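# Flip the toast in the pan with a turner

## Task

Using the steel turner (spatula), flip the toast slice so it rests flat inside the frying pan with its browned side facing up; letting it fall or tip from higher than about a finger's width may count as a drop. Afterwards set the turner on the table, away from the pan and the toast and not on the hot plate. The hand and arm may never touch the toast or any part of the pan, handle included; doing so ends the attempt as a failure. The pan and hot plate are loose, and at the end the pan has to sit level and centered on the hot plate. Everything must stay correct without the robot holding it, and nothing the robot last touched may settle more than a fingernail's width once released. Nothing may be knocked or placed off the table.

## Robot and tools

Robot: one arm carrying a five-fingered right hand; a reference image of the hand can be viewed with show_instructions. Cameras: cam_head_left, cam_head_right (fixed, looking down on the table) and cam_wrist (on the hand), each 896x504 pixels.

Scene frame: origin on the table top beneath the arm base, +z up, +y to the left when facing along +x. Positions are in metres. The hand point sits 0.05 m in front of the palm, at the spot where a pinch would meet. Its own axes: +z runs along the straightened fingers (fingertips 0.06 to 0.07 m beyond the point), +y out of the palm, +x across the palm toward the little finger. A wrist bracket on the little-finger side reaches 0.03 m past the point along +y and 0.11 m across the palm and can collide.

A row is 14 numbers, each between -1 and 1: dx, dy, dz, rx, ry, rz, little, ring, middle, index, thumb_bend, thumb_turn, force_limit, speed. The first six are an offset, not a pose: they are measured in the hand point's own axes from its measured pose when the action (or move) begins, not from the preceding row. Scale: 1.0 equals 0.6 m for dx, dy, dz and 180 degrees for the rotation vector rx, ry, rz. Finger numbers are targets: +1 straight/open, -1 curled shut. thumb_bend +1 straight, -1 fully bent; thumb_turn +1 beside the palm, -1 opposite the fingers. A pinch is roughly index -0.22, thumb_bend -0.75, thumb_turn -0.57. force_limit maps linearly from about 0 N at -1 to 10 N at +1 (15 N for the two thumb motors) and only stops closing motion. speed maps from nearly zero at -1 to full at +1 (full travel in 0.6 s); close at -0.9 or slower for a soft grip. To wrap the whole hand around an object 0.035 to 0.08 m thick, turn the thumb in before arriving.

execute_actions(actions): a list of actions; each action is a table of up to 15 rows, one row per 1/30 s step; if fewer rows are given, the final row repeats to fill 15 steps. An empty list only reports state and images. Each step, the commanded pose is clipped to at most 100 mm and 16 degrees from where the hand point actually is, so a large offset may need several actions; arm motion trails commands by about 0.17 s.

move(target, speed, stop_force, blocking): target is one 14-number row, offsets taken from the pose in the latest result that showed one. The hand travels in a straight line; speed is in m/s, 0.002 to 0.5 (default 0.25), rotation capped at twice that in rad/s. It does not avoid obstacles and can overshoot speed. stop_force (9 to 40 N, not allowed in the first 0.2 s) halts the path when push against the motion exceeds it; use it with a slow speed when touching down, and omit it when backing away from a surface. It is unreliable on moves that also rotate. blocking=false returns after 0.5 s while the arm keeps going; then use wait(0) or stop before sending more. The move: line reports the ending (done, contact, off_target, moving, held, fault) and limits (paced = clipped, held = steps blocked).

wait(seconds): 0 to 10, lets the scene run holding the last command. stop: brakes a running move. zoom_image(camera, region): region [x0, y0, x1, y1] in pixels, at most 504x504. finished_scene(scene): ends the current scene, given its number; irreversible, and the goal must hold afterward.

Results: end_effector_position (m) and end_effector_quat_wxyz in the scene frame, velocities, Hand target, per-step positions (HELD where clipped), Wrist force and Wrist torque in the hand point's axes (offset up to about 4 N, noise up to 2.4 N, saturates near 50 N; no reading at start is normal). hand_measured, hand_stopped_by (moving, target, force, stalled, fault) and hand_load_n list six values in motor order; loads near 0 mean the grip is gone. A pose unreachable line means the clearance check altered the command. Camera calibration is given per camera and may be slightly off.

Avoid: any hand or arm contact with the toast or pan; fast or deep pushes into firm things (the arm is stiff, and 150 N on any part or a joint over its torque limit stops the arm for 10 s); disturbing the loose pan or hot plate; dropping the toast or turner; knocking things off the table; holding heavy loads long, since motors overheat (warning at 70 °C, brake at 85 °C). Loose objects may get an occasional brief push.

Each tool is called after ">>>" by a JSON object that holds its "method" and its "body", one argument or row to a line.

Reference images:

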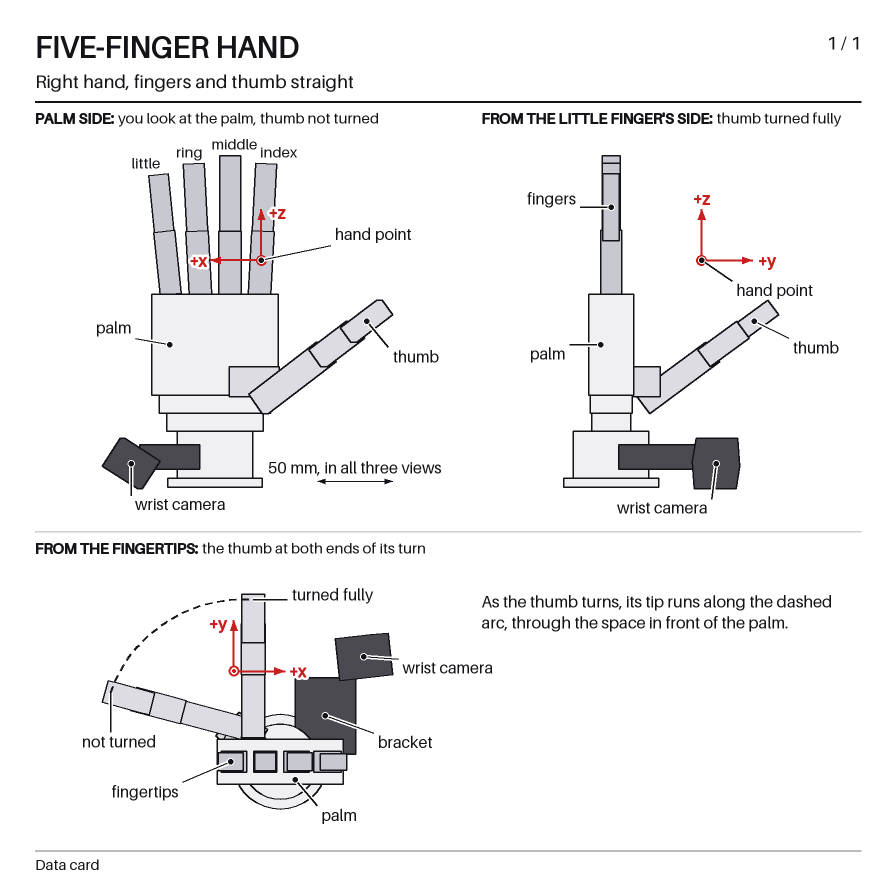

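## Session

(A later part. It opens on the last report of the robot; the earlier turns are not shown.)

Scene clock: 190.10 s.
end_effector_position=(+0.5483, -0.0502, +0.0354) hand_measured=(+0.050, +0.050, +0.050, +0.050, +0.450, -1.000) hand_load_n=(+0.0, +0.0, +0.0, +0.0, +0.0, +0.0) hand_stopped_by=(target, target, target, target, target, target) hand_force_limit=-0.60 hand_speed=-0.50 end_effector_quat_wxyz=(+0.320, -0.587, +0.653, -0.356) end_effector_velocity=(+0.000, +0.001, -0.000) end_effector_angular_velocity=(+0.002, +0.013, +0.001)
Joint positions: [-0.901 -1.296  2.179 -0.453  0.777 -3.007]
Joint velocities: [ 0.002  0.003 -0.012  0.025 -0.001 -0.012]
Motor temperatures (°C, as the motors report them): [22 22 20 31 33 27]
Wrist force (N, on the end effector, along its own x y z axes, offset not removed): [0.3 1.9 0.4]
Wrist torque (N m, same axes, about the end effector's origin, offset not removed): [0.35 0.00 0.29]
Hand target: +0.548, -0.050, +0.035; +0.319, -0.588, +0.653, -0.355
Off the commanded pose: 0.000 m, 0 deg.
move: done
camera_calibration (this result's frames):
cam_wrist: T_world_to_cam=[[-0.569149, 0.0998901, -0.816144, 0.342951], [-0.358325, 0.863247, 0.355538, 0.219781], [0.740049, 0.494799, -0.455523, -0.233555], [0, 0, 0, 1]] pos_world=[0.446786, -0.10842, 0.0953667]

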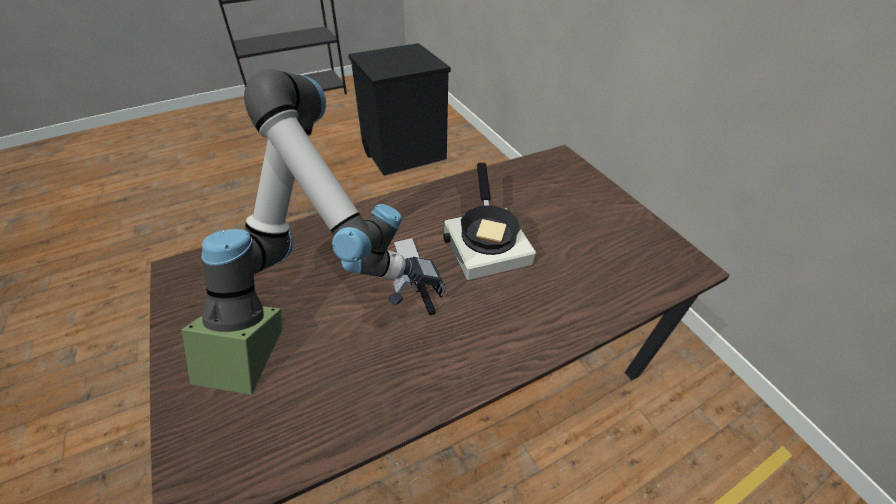

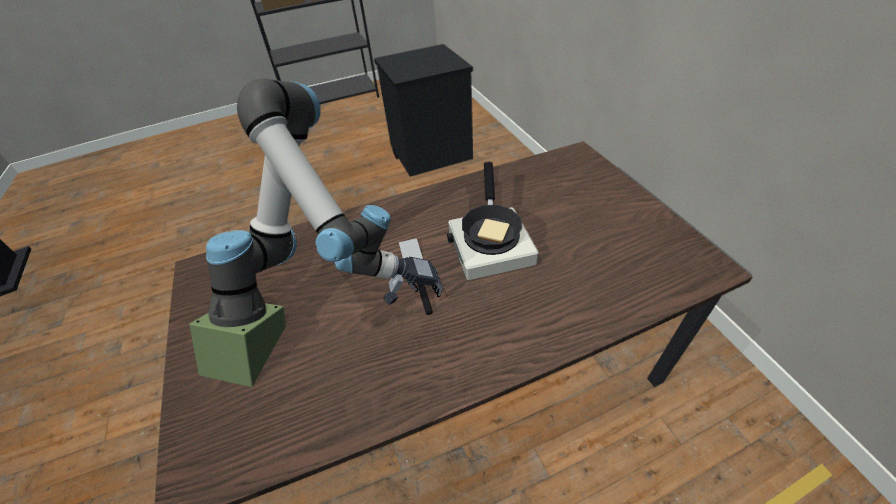

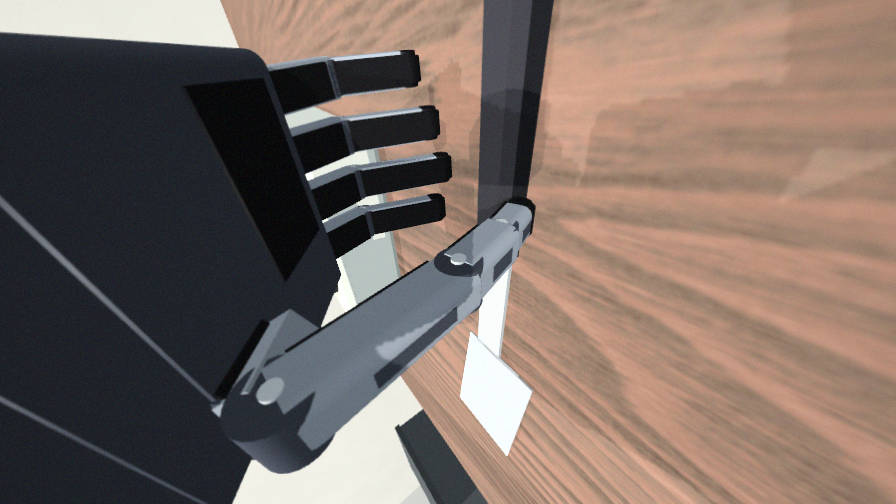

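>>> {"method": "execute_actions", "body": {
  "actions": [
    [[0,0.005,-0.008,0,0,0,0.05,0.05,0.7,0.05,0.45,-1,-0.6,0],[0,0.008,-0.012,0,0,0,0.05,0.05,0.7,0.05,0.45,-1,-0.6,0],[0,0.01,-0.0153,0,0,0,0.05,0.05,0.7,0.05,0.45,-1,-0.6,0]],
    [[0,0,0,0,0,0,0.05,0.05,0.7,0.05,0.15,-1,-0.6,0]]
  ]
}}

>>> {"method": "move", "body": {
  "target": [0, 0.0153, 0.01, 0, 0, 0, 0.05, 0.05, 0.7, 0.05, 0.15, -1, -0.6, 0],
  "speed": 0.03
}}

Scene clock: 207.93 s.
end_effector_position=(+0.5375, -0.0491, +0.0353) hand_measured=(+0.050, +0.050, +0.700, +0.050, +0.150, -1.000) hand_load_n=(+0.0, +0.0, +0.0, +0.0, +0.0, +0.0) hand_stopped_by=(target, target, target, target, target, target) hand_force_limit=-0.60 hand_speed=0.00 end_effector_quat_wxyz=(+0.320, -0.587, +0.653, -0.356) end_effector_velocity=(+0.000, -0.000, +0.000) end_effector_angular_velocity=(+0.000, -0.000, -0.000)
Joint positions: [-0.92  -1.309  2.209 -0.462  0.759 -3.019]
Joint velocities: [-0.  0. -0. -0. -0.  0.]
Motor temperatures (°C, as the motors report them): [22 22 20 31 33 27]
Wrist force (N, on the end effector, along its own x y z axes, offset not removed): [2.1 1.8 -0.8]
Wrist torque (N m, same axes, about the end effector's origin, offset not removed): [0.32 -0.21 0.40]
Hand target: +0.537, -0.049, +0.035; +0.320, -0.587, +0.653, -0.356
Off the commanded pose: 0.000 m, 0 deg.
Step readings (end_effector_position; steps 1 to 15: 1st action; 16 to 30: 2nd action):
0: (+0.5483, -0.0502, +0.0354)
1: (+0.5482, -0.0502, +0.0353)
2: (+0.5472, -0.0501, +0.0353)
4: (+0.5435, -0.0496, +0.0352)
8: (+0.5389, -0.0491, +0.0352)
15: (+0.5375, -0.0491, +0.0353)
16: (+0.5375, -0.0491, +0.0353)
17: (+0.5375, -0.0491, +0.0353)
19: (+0.5375, -0.0491, +0.0353)
23: (+0.5375, -0.0491, +0.0353)
30: end_effector_position above
camera_calibration (this result's frames):
cam_wrist: T_world_to_cam=[[-0.569157, 0.0998268, -0.816146, 0.336644], [-0.358362, 0.863248, 0.3555, 0.214977], [0.740025, 0.494811, -0.45555, -0.226144], [0, 0, 0, 1]] pos_world=[0.435996, -0.107286, 0.0953066]

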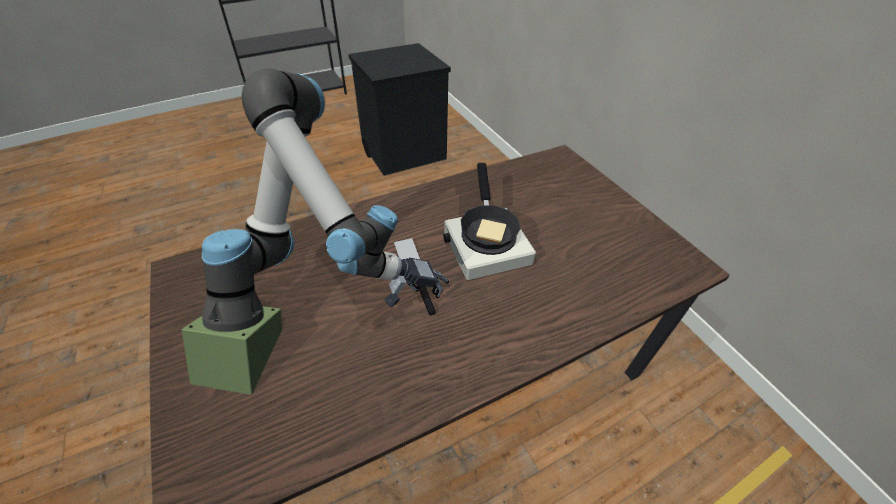

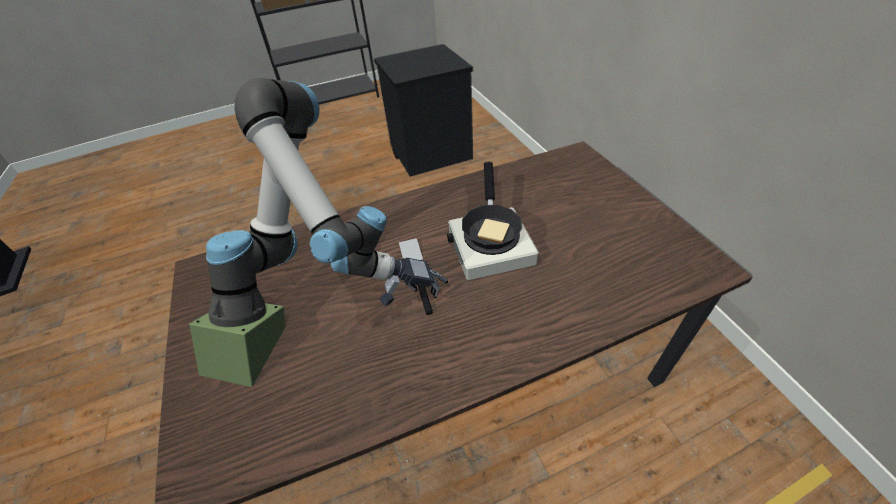

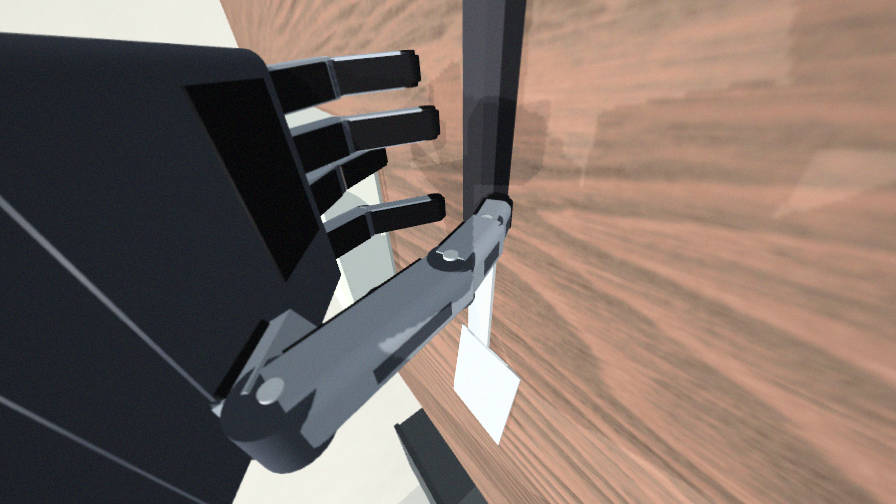

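Scene clock: 208.70 s.
end_effector_position=(+0.5375, -0.0491, +0.0245) hand_measured=(+0.050, +0.050, +0.700, +0.050, +0.150, -1.000) hand_load_n=(+0.0, +0.0, +0.0, +0.0, +0.0, +0.0) hand_stopped_by=(target, target, target, target, target, target) hand_force_limit=-0.60 hand_speed=0.00 end_effector_quat_wxyz=(+0.320, -0.587, +0.653, -0.356) end_effector_velocity=(-0.000, +0.000, -0.002) end_effector_angular_velocity=(+0.000, +0.000, +0.001)
Joint positions: [-0.904 -1.286  2.214 -0.497  0.774 -3.009]
Joint velocities: [ 0.002  0.004  0.001 -0.006  0.001  0.001]
Motor temperatures (°C, as the motors report them): [22 22 20 31 33 27]
Wrist force (N, on the end effector, along its own x y z axes, offset not removed): [1.2 1.9 0.4]
Wrist torque (N m, same axes, about the end effector's origin, offset not removed): [0.36 -0.23 0.38]
Hand target: +0.538, -0.049, +0.024; +0.320, -0.587, +0.653, -0.356
Off the commanded pose: 0.000 m, 0 deg.
move: done
camera_calibration (this result's frames):
cam_wrist: T_world_to_cam=[[-0.56917, 0.0998289, -0.816137, 0.327866], [-0.358365, 0.863242, 0.355512, 0.218854], [0.740014, 0.494821, -0.455556, -0.231106], [0, 0, 0, 1]] pos_world=[0.436062, -0.107298, 0.0844975]

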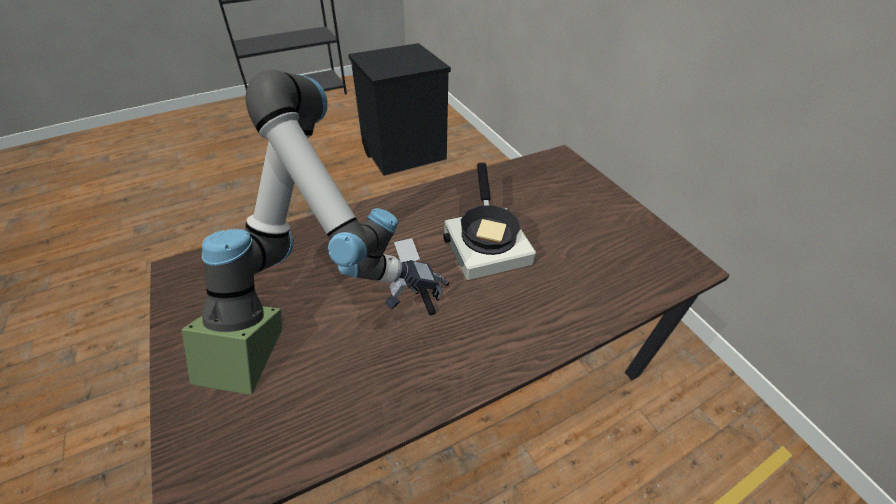

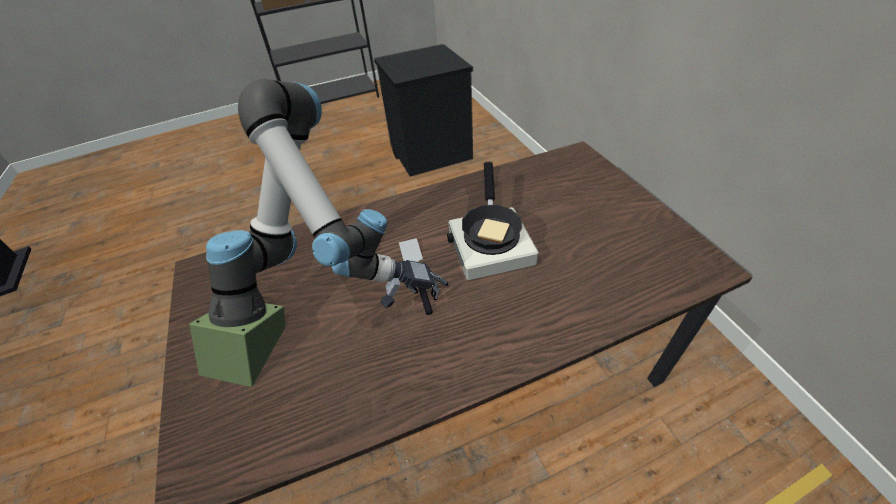

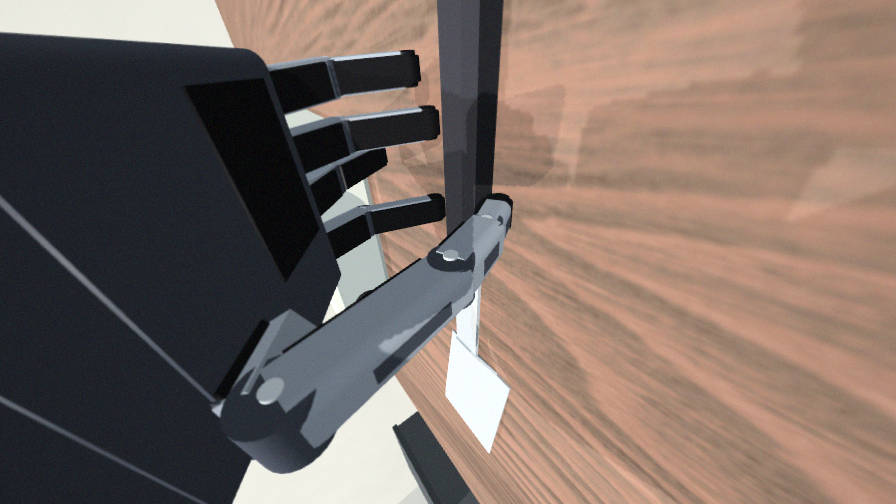

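>>> {"method": "move", "body": {
  "target": [0, 0.0042, 0.0027, 0, 0, 0, 0.05, 0.05, 0.7, 0.05, 0.05, -1, -0.9, -0.8],
  "speed": 0.01
}}

Scene clock: 211.20 s.
end_effector_position=(+0.5375, -0.0491, +0.0216) hand_measured=(+0.050, +0.050, +0.700, +0.050, +0.050, -1.000) hand_load_n=(+0.0, +0.0, +0.0, +0.0, +0.0, +0.0) hand_stopped_by=(target, target, target, target, target, target) hand_force_limit=-0.90 hand_speed=-0.80 end_effector_quat_wxyz=(+0.320, -0.587, +0.653, -0.356) end_effector_velocity=(+0.000, +0.000, -0.001) end_effector_angular_velocity=(-0.000, -0.001, -0.000)
Joint positions: [-0.899 -1.28   2.215 -0.506  0.778 -3.007]
Joint velocities: [ 0.001  0.001  0.001 -0.003  0.002  0.001]
Motor temperatures (°C, as the motors report them): [22 22 20 31 33 27]
Wrist force (N, on the end effector, along its own x y z axes, offset not removed): [0.3 1.7 -0.6]
Wrist torque (N m, same axes, about the end effector's origin, offset not removed): [0.40 0.07 0.27]
Hand target: +0.538, -0.049, +0.021; +0.320, -0.587, +0.653, -0.356
Off the commanded pose: 0.000 m, 0 deg.
move: done
camera_calibration (this result's frames):
cam_wrist: T_world_to_cam=[[-0.569173, 0.0998297, -0.816135, 0.325469], [-0.358365, 0.86324, 0.355516, 0.219898], [0.740011, 0.494824, -0.455557, -0.232439], [0, 0, 0, 1]] pos_world=[0.436059, -0.107299, 0.0815598]

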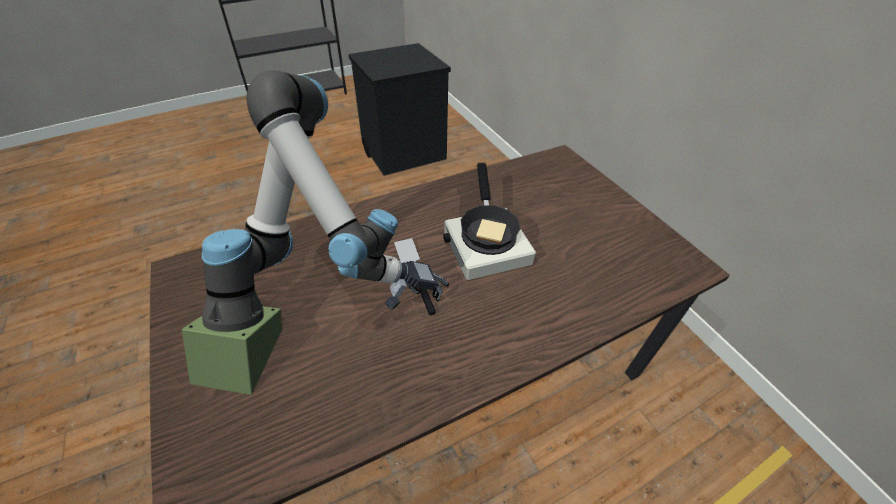

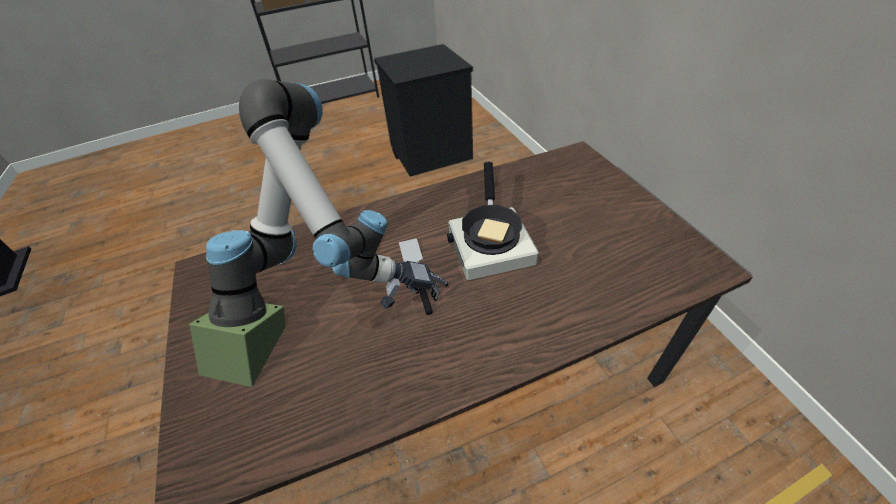

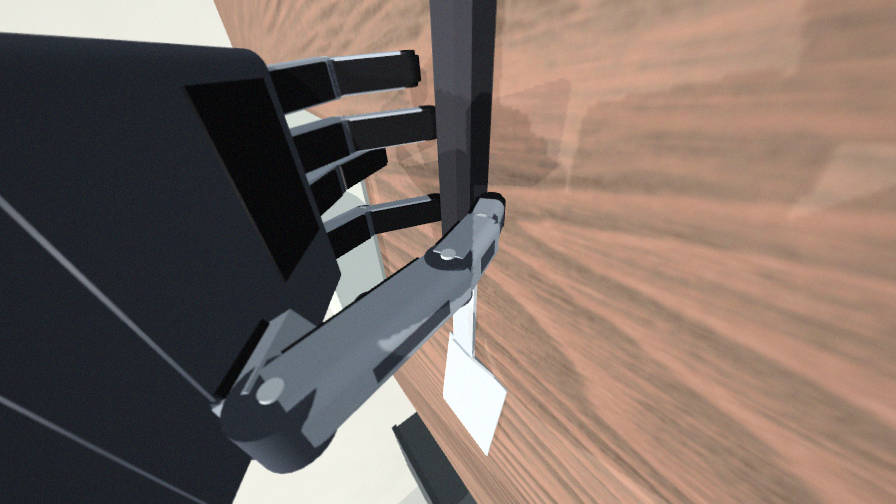

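Still no contact. Lower another 2.5 mm, carefully.

>>> {"method": "move", "body": {
  "target": [0, 0.0035, 0.0023, 0, 0, 0, 0.05, 0.05, 0.7, 0.05, 0.0, -1, -0.9, -0.8],
  "speed": 0.008
}}

Scene clock: 213.67 s.
end_effector_position=(+0.5376, -0.0491, +0.0191) hand_measured=(+0.050, +0.050, +0.700, +0.050, +0.000, -1.000) hand_load_n=(+0.0, +0.0, +0.0, +0.0, +0.0, +0.0) hand_stopped_by=(target, target, target, target, target, target) hand_force_limit=-0.90 hand_speed=-0.80 end_effector_quat_wxyz=(+0.320, -0.587, +0.653, -0.356) end_effector_velocity=(-0.000, +0.000, -0.001) end_effector_angular_velocity=(-0.000, +0.000, +0.000)
Joint positions: [-0.896 -1.275  2.216 -0.514  0.781 -3.004]
Joint velocities: [ 0.001  0.002  0.    -0.003  0.001  0.001]
Motor temperatures (°C, as the motors report them): [22 22 20 31 33 27]
Wrist force (N, on the end effector, along its own x y z axes, offset not removed): [0.2 1.3 -1.4]
Wrist torque (N m, same axes, about the end effector's origin, offset not removed): [0.37 0.04 0.21]
Hand target: +0.538, -0.049, +0.019; +0.320, -0.587, +0.653, -0.356
Off the commanded pose: 0.000 m, 0 deg.
move: done
camera_calibration (this result's frames):
cam_wrist: T_world_to_cam=[[-0.569178, 0.0998305, -0.816131, 0.323492], [-0.358365, 0.863238, 0.35552, 0.220775], [0.740007, 0.494828, -0.45556, -0.233563], [0, 0, 0, 1]] pos_world=[0.436081, -0.107302, 0.0791204]

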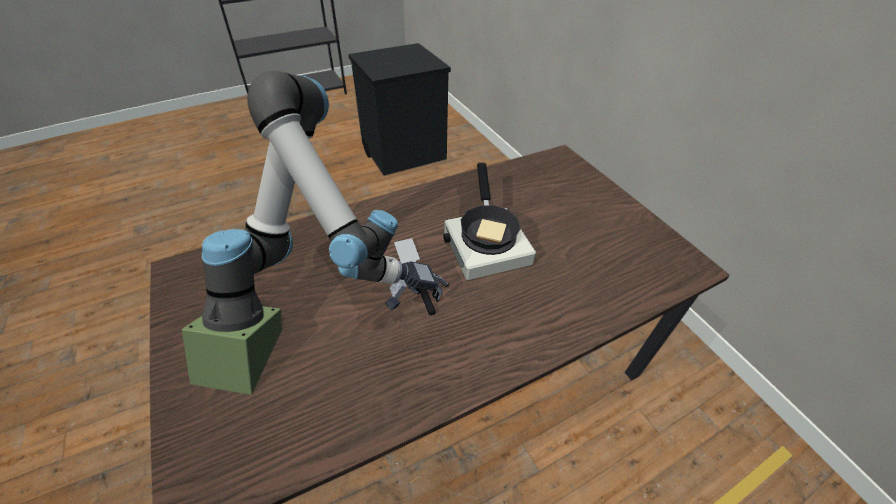

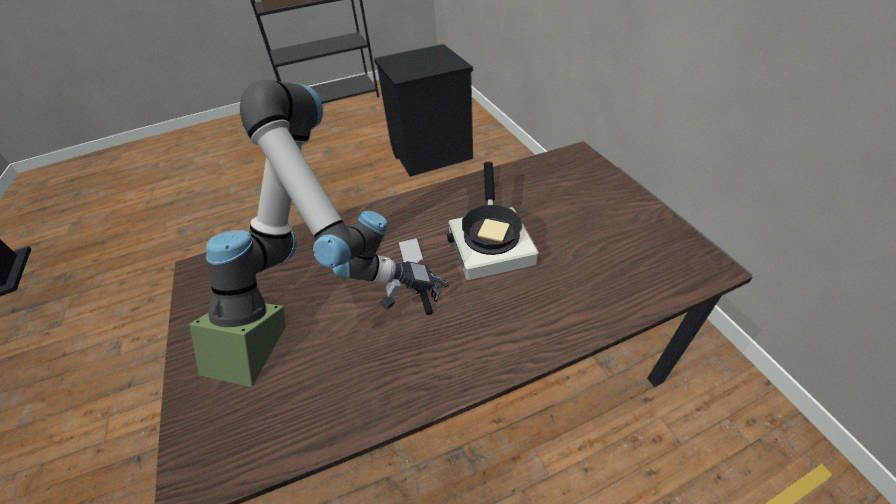

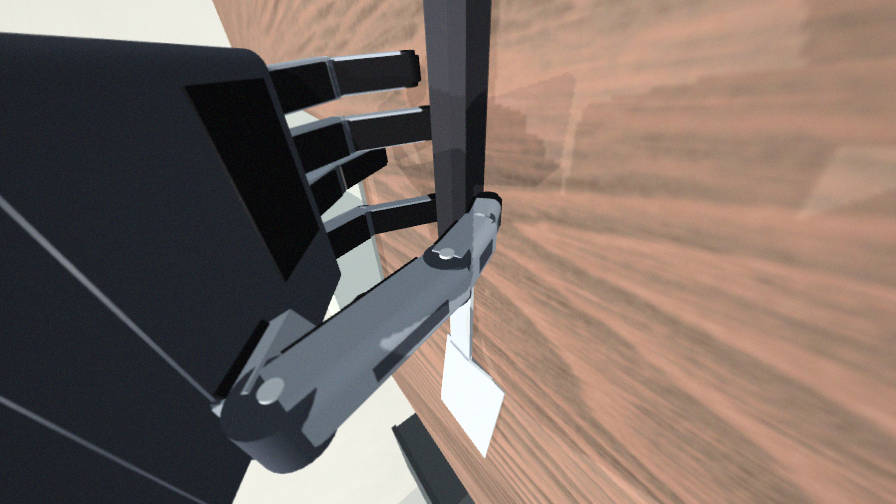

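>>> {"method": "move", "body": {
  "target": [0, 0.0028, 0.0018, 0, 0, 0, 0.05, 0.05, 0.7, 0.05, 0.0, -1, -0.9, -0.8],
  "speed": 0.006
}}

Scene clock: 215.70 s.
end_effector_position=(+0.5376, -0.0491, +0.0173) hand_measured=(+0.050, +0.050, +0.700, +0.050, +0.000, -1.000) hand_load_n=(+0.0, -2.5, +0.0, -2.5, +0.5, +0.0) hand_stopped_by=(target, target, target, target, target, target) hand_force_limit=-0.90 hand_speed=-0.80 end_effector_quat_wxyz=(+0.320, -0.587, +0.653, -0.356) end_effector_velocity=(-0.001, -0.000, -0.001) end_effector_angular_velocity=(+0.001, +0.001, -0.002)
Joint positions: [-0.893 -1.271  2.216 -0.52   0.784 -3.003]
Joint velocities: [ 0.001  0.002  0.001 -0.001  0.002  0.001]
Motor temperatures (°C, as the motors report them): [22 22 20 31 33 27]
Wrist force (N, on the end effector, along its own x y z axes, offset not removed): [-3.5 -26.6 -22.0]
Wrist torque (N m, same axes, about the end effector's origin, offset not removed): [1.11 0.36 -0.16]
Hand target: +0.538, -0.049, +0.017; +0.320, -0.587, +0.653, -0.356
Off the commanded pose: 0.000 m, 0 deg.
move: done
camera_calibration (this result's frames):
cam_wrist: T_world_to_cam=[[-0.569032, 0.099687, -0.816251, 0.32194], [-0.35848, 0.863266, 0.355336, 0.221563], [0.740064, 0.494807, -0.45549, -0.234467], [0, 0, 0, 1]] pos_world=[0.43614, -0.107345, 0.0772571]

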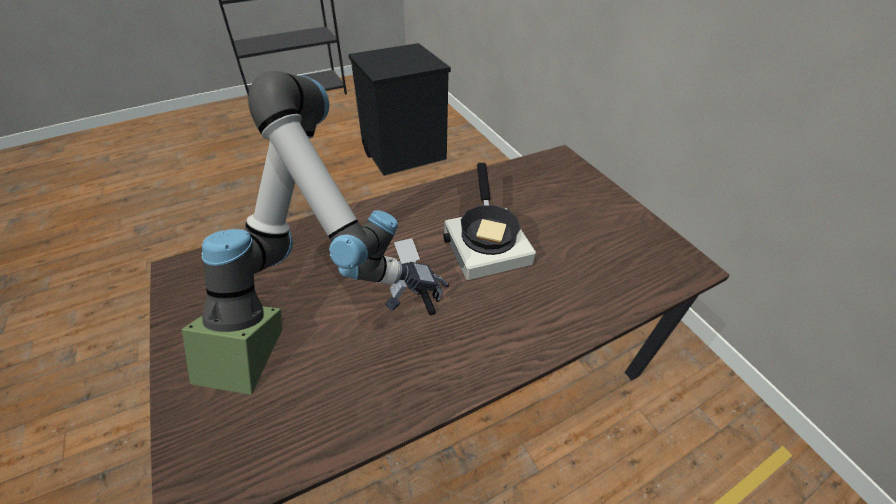

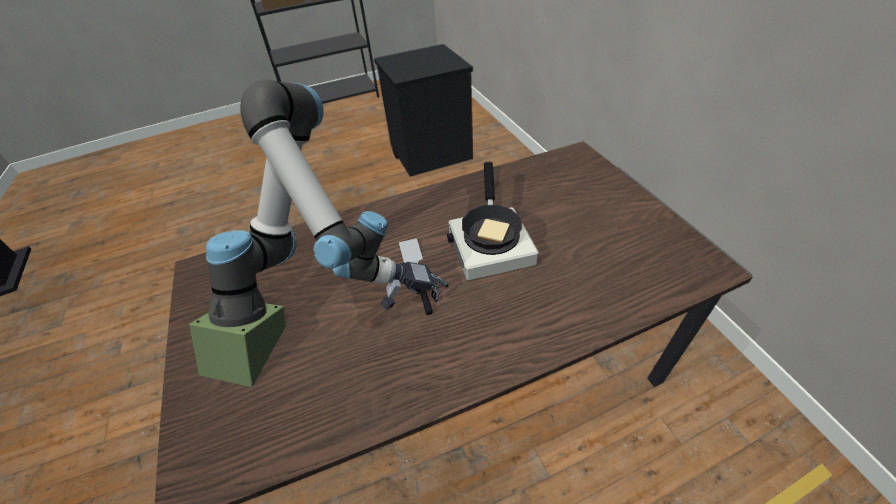

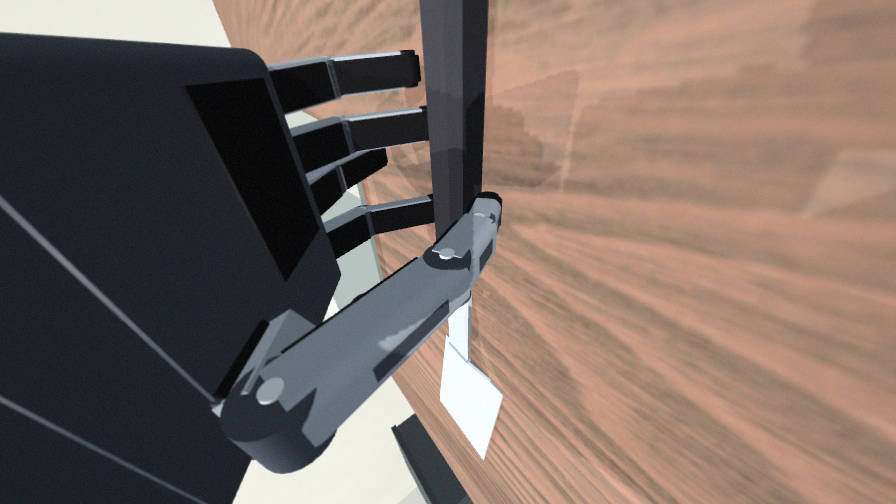

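>>> {"method": "execute_actions", "body": {
  "actions": [
    [[0,-0.0021,-0.0014,0,0,0,0.05,0.05,0.7,0.05,0,-1,-0.7,-0.9]],
    [[0,0,0,0,0,0,0.05,-0.4,0.7,-0.4,0,-1,-0.7,-0.9]],
    [[0,0,0,0,0,0,0.05,-0.4,0.7,-0.4,0,-1,-0.7,-0.9]],
    [[0,0,0,0,0,0,0.05,-0.4,0.7,-0.4,0,-1,-0.7,-0.9]]
  ]
}}

Scene clock: 219.90 s.
end_effector_position=(+0.5376, -0.0491, +0.0187) hand_measured=(+0.050, -0.132, +0.700, -0.116, +0.000, -1.000) hand_load_n=(+0.0, +2.0, +0.0, +1.0, +1.5, +0.0) hand_stopped_by=(target, force, target, force, target, target) hand_force_limit=-0.70 hand_speed=-0.90 end_effector_quat_wxyz=(+0.320, -0.587, +0.653, -0.356) end_effector_velocity=(-0.000, -0.000, -0.000) end_effector_angular_velocity=(-0.002, +0.000, -0.000)
Joint positions: [-0.895 -1.274  2.216 -0.515  0.782 -3.004]
Joint velocities: [-0.     0.     0.     0.     0.001 -0.002]
Motor temperatures (°C, as the motors report them): [22 22 20 31 33 27]
Wrist force (N, on the end effector, along its own x y z axes, offset not removed): [0.8 2.0 -1.2]
Wrist torque (N m, same axes, about the end effector's origin, offset not removed): [0.46 -0.12 0.30]
Hand target: +0.538, -0.049, +0.019; +0.320, -0.587, +0.653, -0.356
Off the commanded pose: 0.000 m, 0 deg.
Step readings (end_effector_position; steps 1 to 15: 1st action; 16 to 30: 2nd action; 31 to 45: 3rd action; 46 to 60: 4th action):
0: (+0.5376, -0.0491, +0.0171)
1: (+0.5376, -0.0491, +0.0171)
2: (+0.5375, -0.0491, +0.0173)
4: (+0.5374, -0.0490, +0.0178)
8: (+0.5374, -0.0490, +0.0184)
15: (+0.5376, -0.0491, +0.0187)
16: (+0.5376, -0.0491, +0.0187)
17: (+0.5376, -0.0491, +0.0187)
19: (+0.5376, -0.0491, +0.0187)
23: (+0.5376, -0.0491, +0.0187)
30: (+0.5376, -0.0491, +0.0187)
31: (+0.5376, -0.0491, +0.0187)
32: (+0.5376, -0.0491, +0.0187)
34: (+0.5376, -0.0491, +0.0187)
38: (+0.5376, -0.0491, +0.0187)
45: (+0.5376, -0.0491, +0.0187)
46: (+0.5376, -0.0491, +0.0187)
47: (+0.5376, -0.0491, +0.0187)
49: (+0.5376, -0.0491, +0.0187)
53: (+0.5376, -0.0491, +0.0187)
60: end_effector_position above
camera_calibration (this result's frames):
cam_wrist: T_world_to_cam=[[-0.569078, 0.0997054, -0.816216, 0.323147], [-0.358489, 0.863238, 0.355394, 0.220998], [0.740024, 0.494852, -0.455507, -0.233761], [0, 0, 0, 1]] pos_world=[0.43611, -0.107316, 0.0787365]

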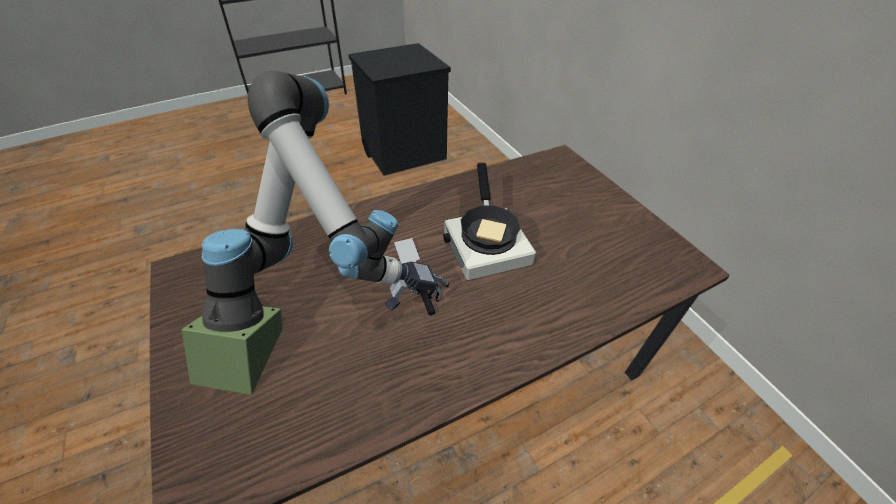

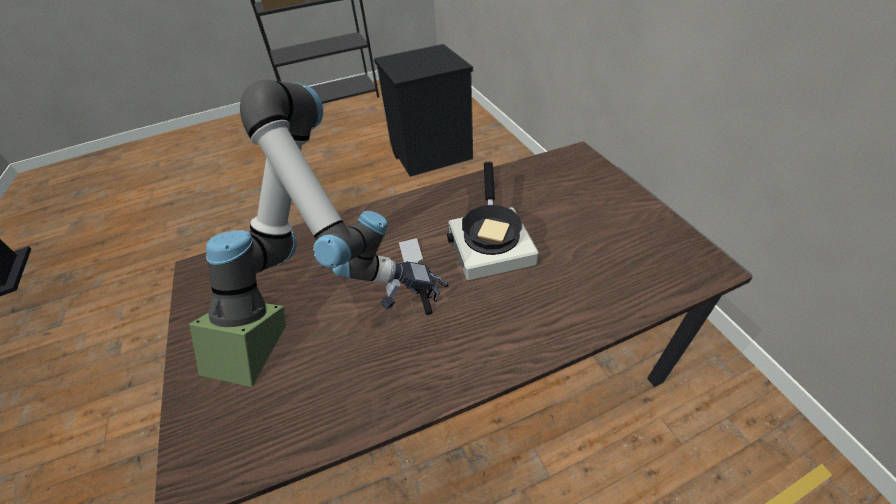

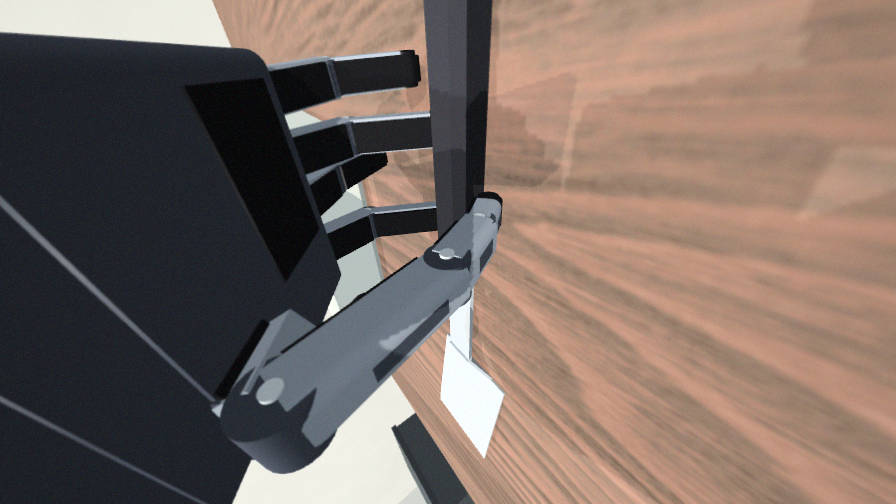

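>>> {"method": "execute_actions", "body": {
  "actions": [
    [[0,0,0,0,0,0,0.05,-0.105,0.7,-0.09,0,-1,-0.7,-0.8]],
    [[0,0.0007,0.00045,0,0,0,0.05,-0.105,0.7,-0.09,0,-1,-0.7,-0.8],[0,0.0007,0.00045,0,0,0,0.05,-0.105,0.7,-0.09,0,-1,-0.7,-0.8],[0,0.0014,0.0009,0,0,0,0.05,-0.105,0.7,-0.09,0,-1,-0.7,-0.8],[0,0.0014,0.0009,0,0,0,0.05,-0.105,0.7,-0.09,0,-1,-0.7,-0.8],[0,0.0021,0.00135,0,0,0,0.05,-0.105,0.7,-0.09,0,-1,-0.7,-0.8],[0,0.0021,0.00135,0,0,0,0.05,-0.105,0.7,-0.09,0,-1,-0.7,-0.8],[0,0.0028,0.0018,0,0,0,0.05,-0.105,0.7,-0.09,0,-1,-0.7,-0.8]]
  ]
}}

Scene clock: 225.50 s.
end_effector_position=(+0.5376, -0.0491, +0.0168) hand_measured=(+0.050, -0.104, +0.700, -0.090, +0.000, -1.000) hand_load_n=(+0.0, +0.0, +0.0, +0.0, +0.0, +0.0) hand_stopped_by=(target, target, target, target, target, target) hand_force_limit=-0.70 hand_speed=-0.80 end_effector_quat_wxyz=(+0.320, -0.587, +0.653, -0.356) end_effector_velocity=(-0.001, +0.000, -0.001) end_effector_angular_velocity=(+0.002, +0.002, -0.002)
Joint positions: [-0.892 -1.27   2.217 -0.521  0.785 -3.002]
Joint velocities: [ 0.001  0.002  0.001 -0.001  0.001  0.001]
Motor temperatures (°C, as the motors report them): [22 22 20 31 33 27]
Wrist force (N, on the end effector, along its own x y z axes, offset not removed): [-0.1 2.3 -1.8]
Wrist torque (N m, same axes, about the end effector's origin, offset not removed): [0.59 0.09 0.25]
Hand target: +0.538, -0.049, +0.017; +0.320, -0.587, +0.653, -0.356
Off the commanded pose: 0.000 m, 0 deg.
Step readings (end_effector_position; steps 1 to 15: 1st action; 16 to 30: 2nd action):
0: (+0.5376, -0.0491, +0.0187)
1: (+0.5376, -0.0491, +0.0187)
2: (+0.5376, -0.0491, +0.0187)
4: (+0.5376, -0.0491, +0.0187)
8: (+0.5376, -0.0491, +0.0187)
15: (+0.5376, -0.0491, +0.0187)
16: (+0.5376, -0.0491, +0.0187)
17: (+0.5376, -0.0491, +0.0187)
19: (+0.5377, -0.0492, +0.0185)
23: (+0.5376, -0.0492, +0.0176)
30: end_effector_position above
camera_calibration (this result's frames):
cam_wrist: T_world_to_cam=[[-0.569062, 0.0996872, -0.81623, 0.321573], [-0.358488, 0.863252, 0.355362, 0.221698], [0.740037, 0.494831, -0.455507, -0.234637], [0, 0, 0, 1]] pos_world=[0.436111, -0.107332, 0.0768157]

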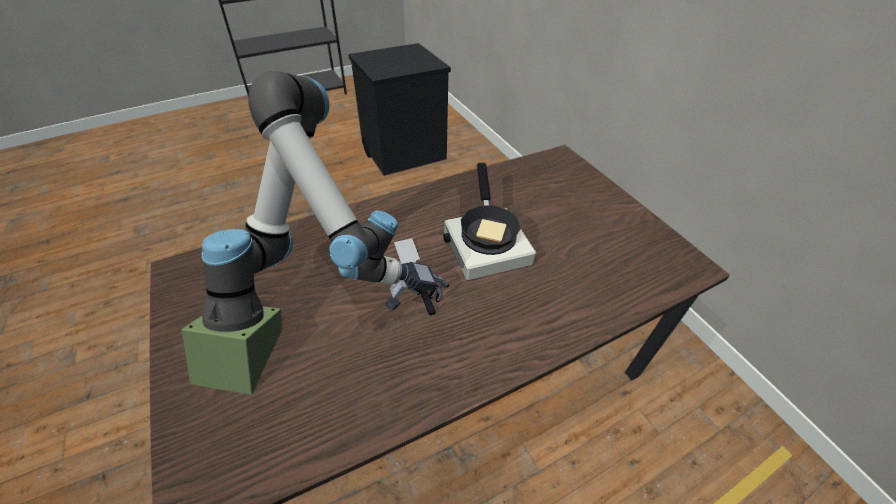

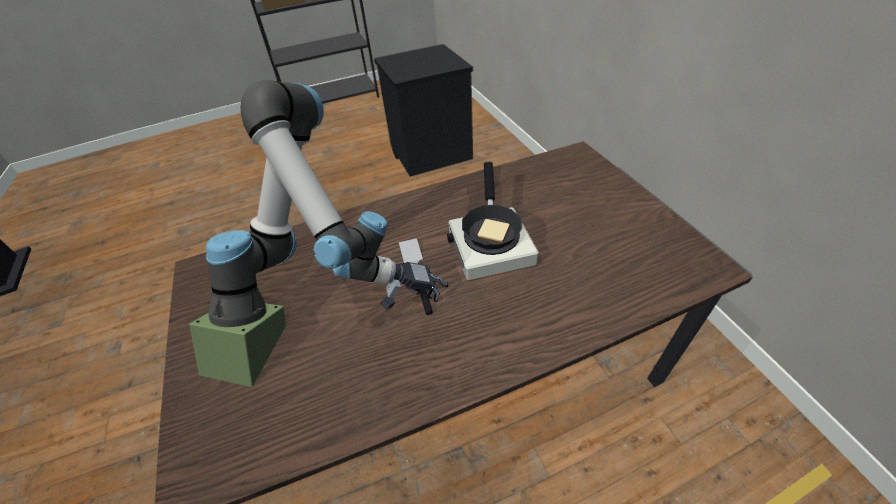

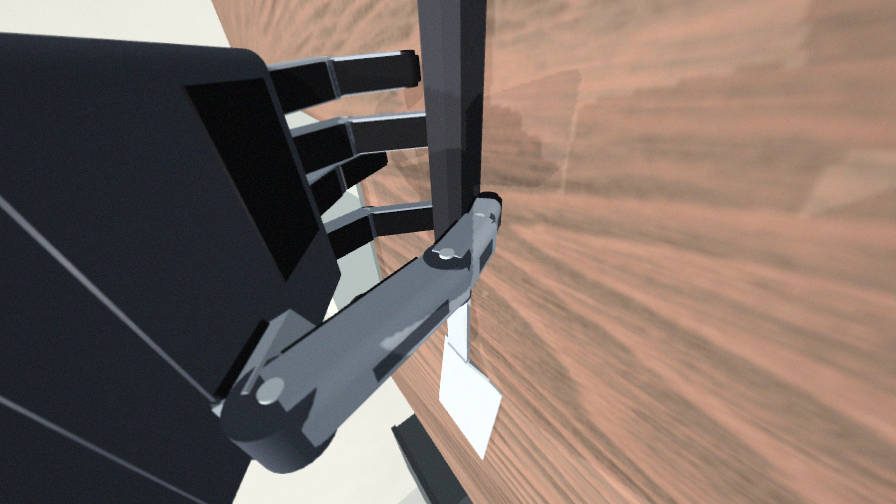

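>>> {"method": "execute_actions", "body": {
  "actions": [
    [[0,0.0007,0.00045,0,0,0,0.05,-0.105,0.7,-0.09,0,-1,-0.7,-0.8],[0,0.0007,0.00045,0,0,0,0.05,-0.105,0.7,-0.09,0,-1,-0.7,-0.8],[0,0.0007,0.00045,0,0,0,0.05,-0.105,0.7,-0.09,0,-1,-0.7,-0.8],[0,0.0014,0.0009,0,0,0,0.05,-0.105,0.7,-0.09,0,-1,-0.7,-0.8]]
  ]
}}

Scene clock: 228.47 s.
end_effector_position=(+0.5376, -0.0491, +0.0159) hand_measured=(+0.050, -0.104, +0.700, -0.090, +0.000, -1.000) hand_load_n=(+0.0, -0.5, +0.0, -1.0, +0.0, +0.0) hand_stopped_by=(target, target, target, target, target, target) hand_force_limit=-0.70 hand_speed=-0.80 end_effector_quat_wxyz=(+0.320, -0.587, +0.653, -0.356) end_effector_velocity=(+0.000, -0.000, -0.000) end_effector_angular_velocity=(-0.000, -0.000, +0.001)
Joint positions: [-0.891 -1.268  2.217 -0.524  0.786 -3.001]
Joint velocities: [ 0.     0.001  0.    -0.001 -0.    -0.   ]
Motor temperatures (°C, as the motors report them): [22 22 20 31 33 27]
Wrist force (N, on the end effector, along its own x y z axes, offset not removed): [-0.7 -11.7 -14.3]
Wrist torque (N m, same axes, about the end effector's origin, offset not removed): [0.31 0.12 0.31]
Hand target: +0.538, -0.049, +0.016; +0.320, -0.587, +0.653, -0.356
Off the commanded pose: 0.000 m, 0 deg.
Step readings (end_effector_position):
0: (+0.5376, -0.0491, +0.0167)
1: (+0.5376, -0.0491, +0.0167)
2: (+0.5376, -0.0491, +0.0167)
4: (+0.5376, -0.0491, +0.0165)
8: (+0.5376, -0.0491, +0.0160)
15: end_effector_position above
camera_calibration (this result's frames):
cam_wrist: T_world_to_cam=[[-0.569009, 0.0996524, -0.816271, 0.320782], [-0.358516, 0.863264, 0.355305, 0.222075], [0.740064, 0.494818, -0.455478, -0.235093], [0, 0, 0, 1]] pos_world=[0.436129, -0.107348, 0.0758604]

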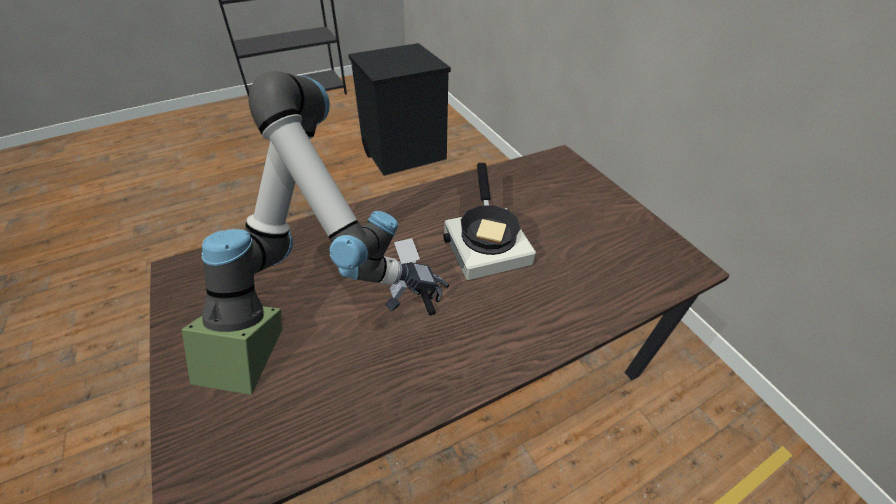

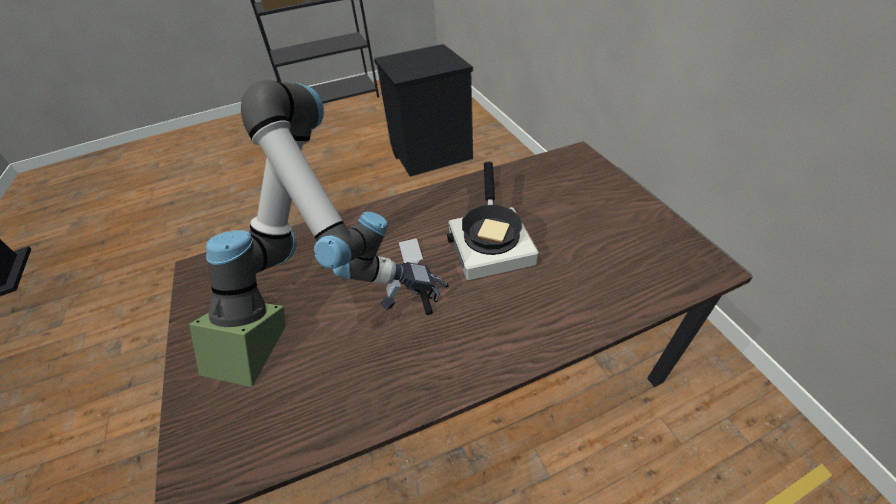

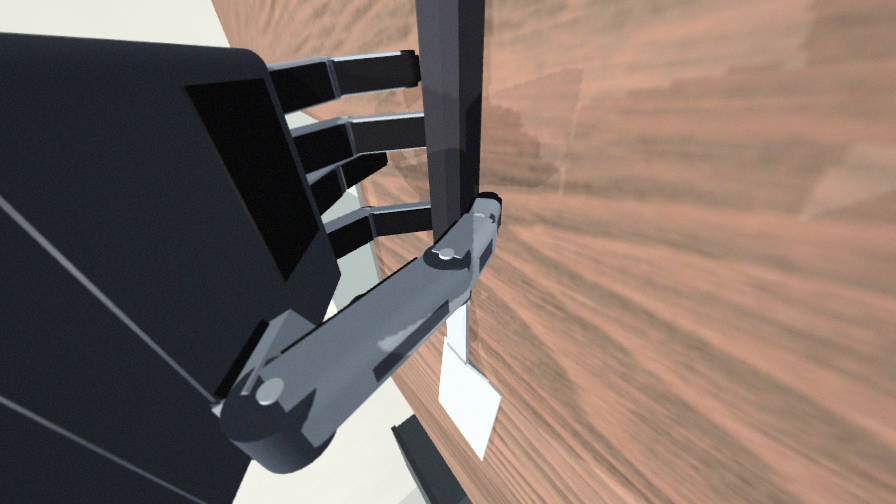

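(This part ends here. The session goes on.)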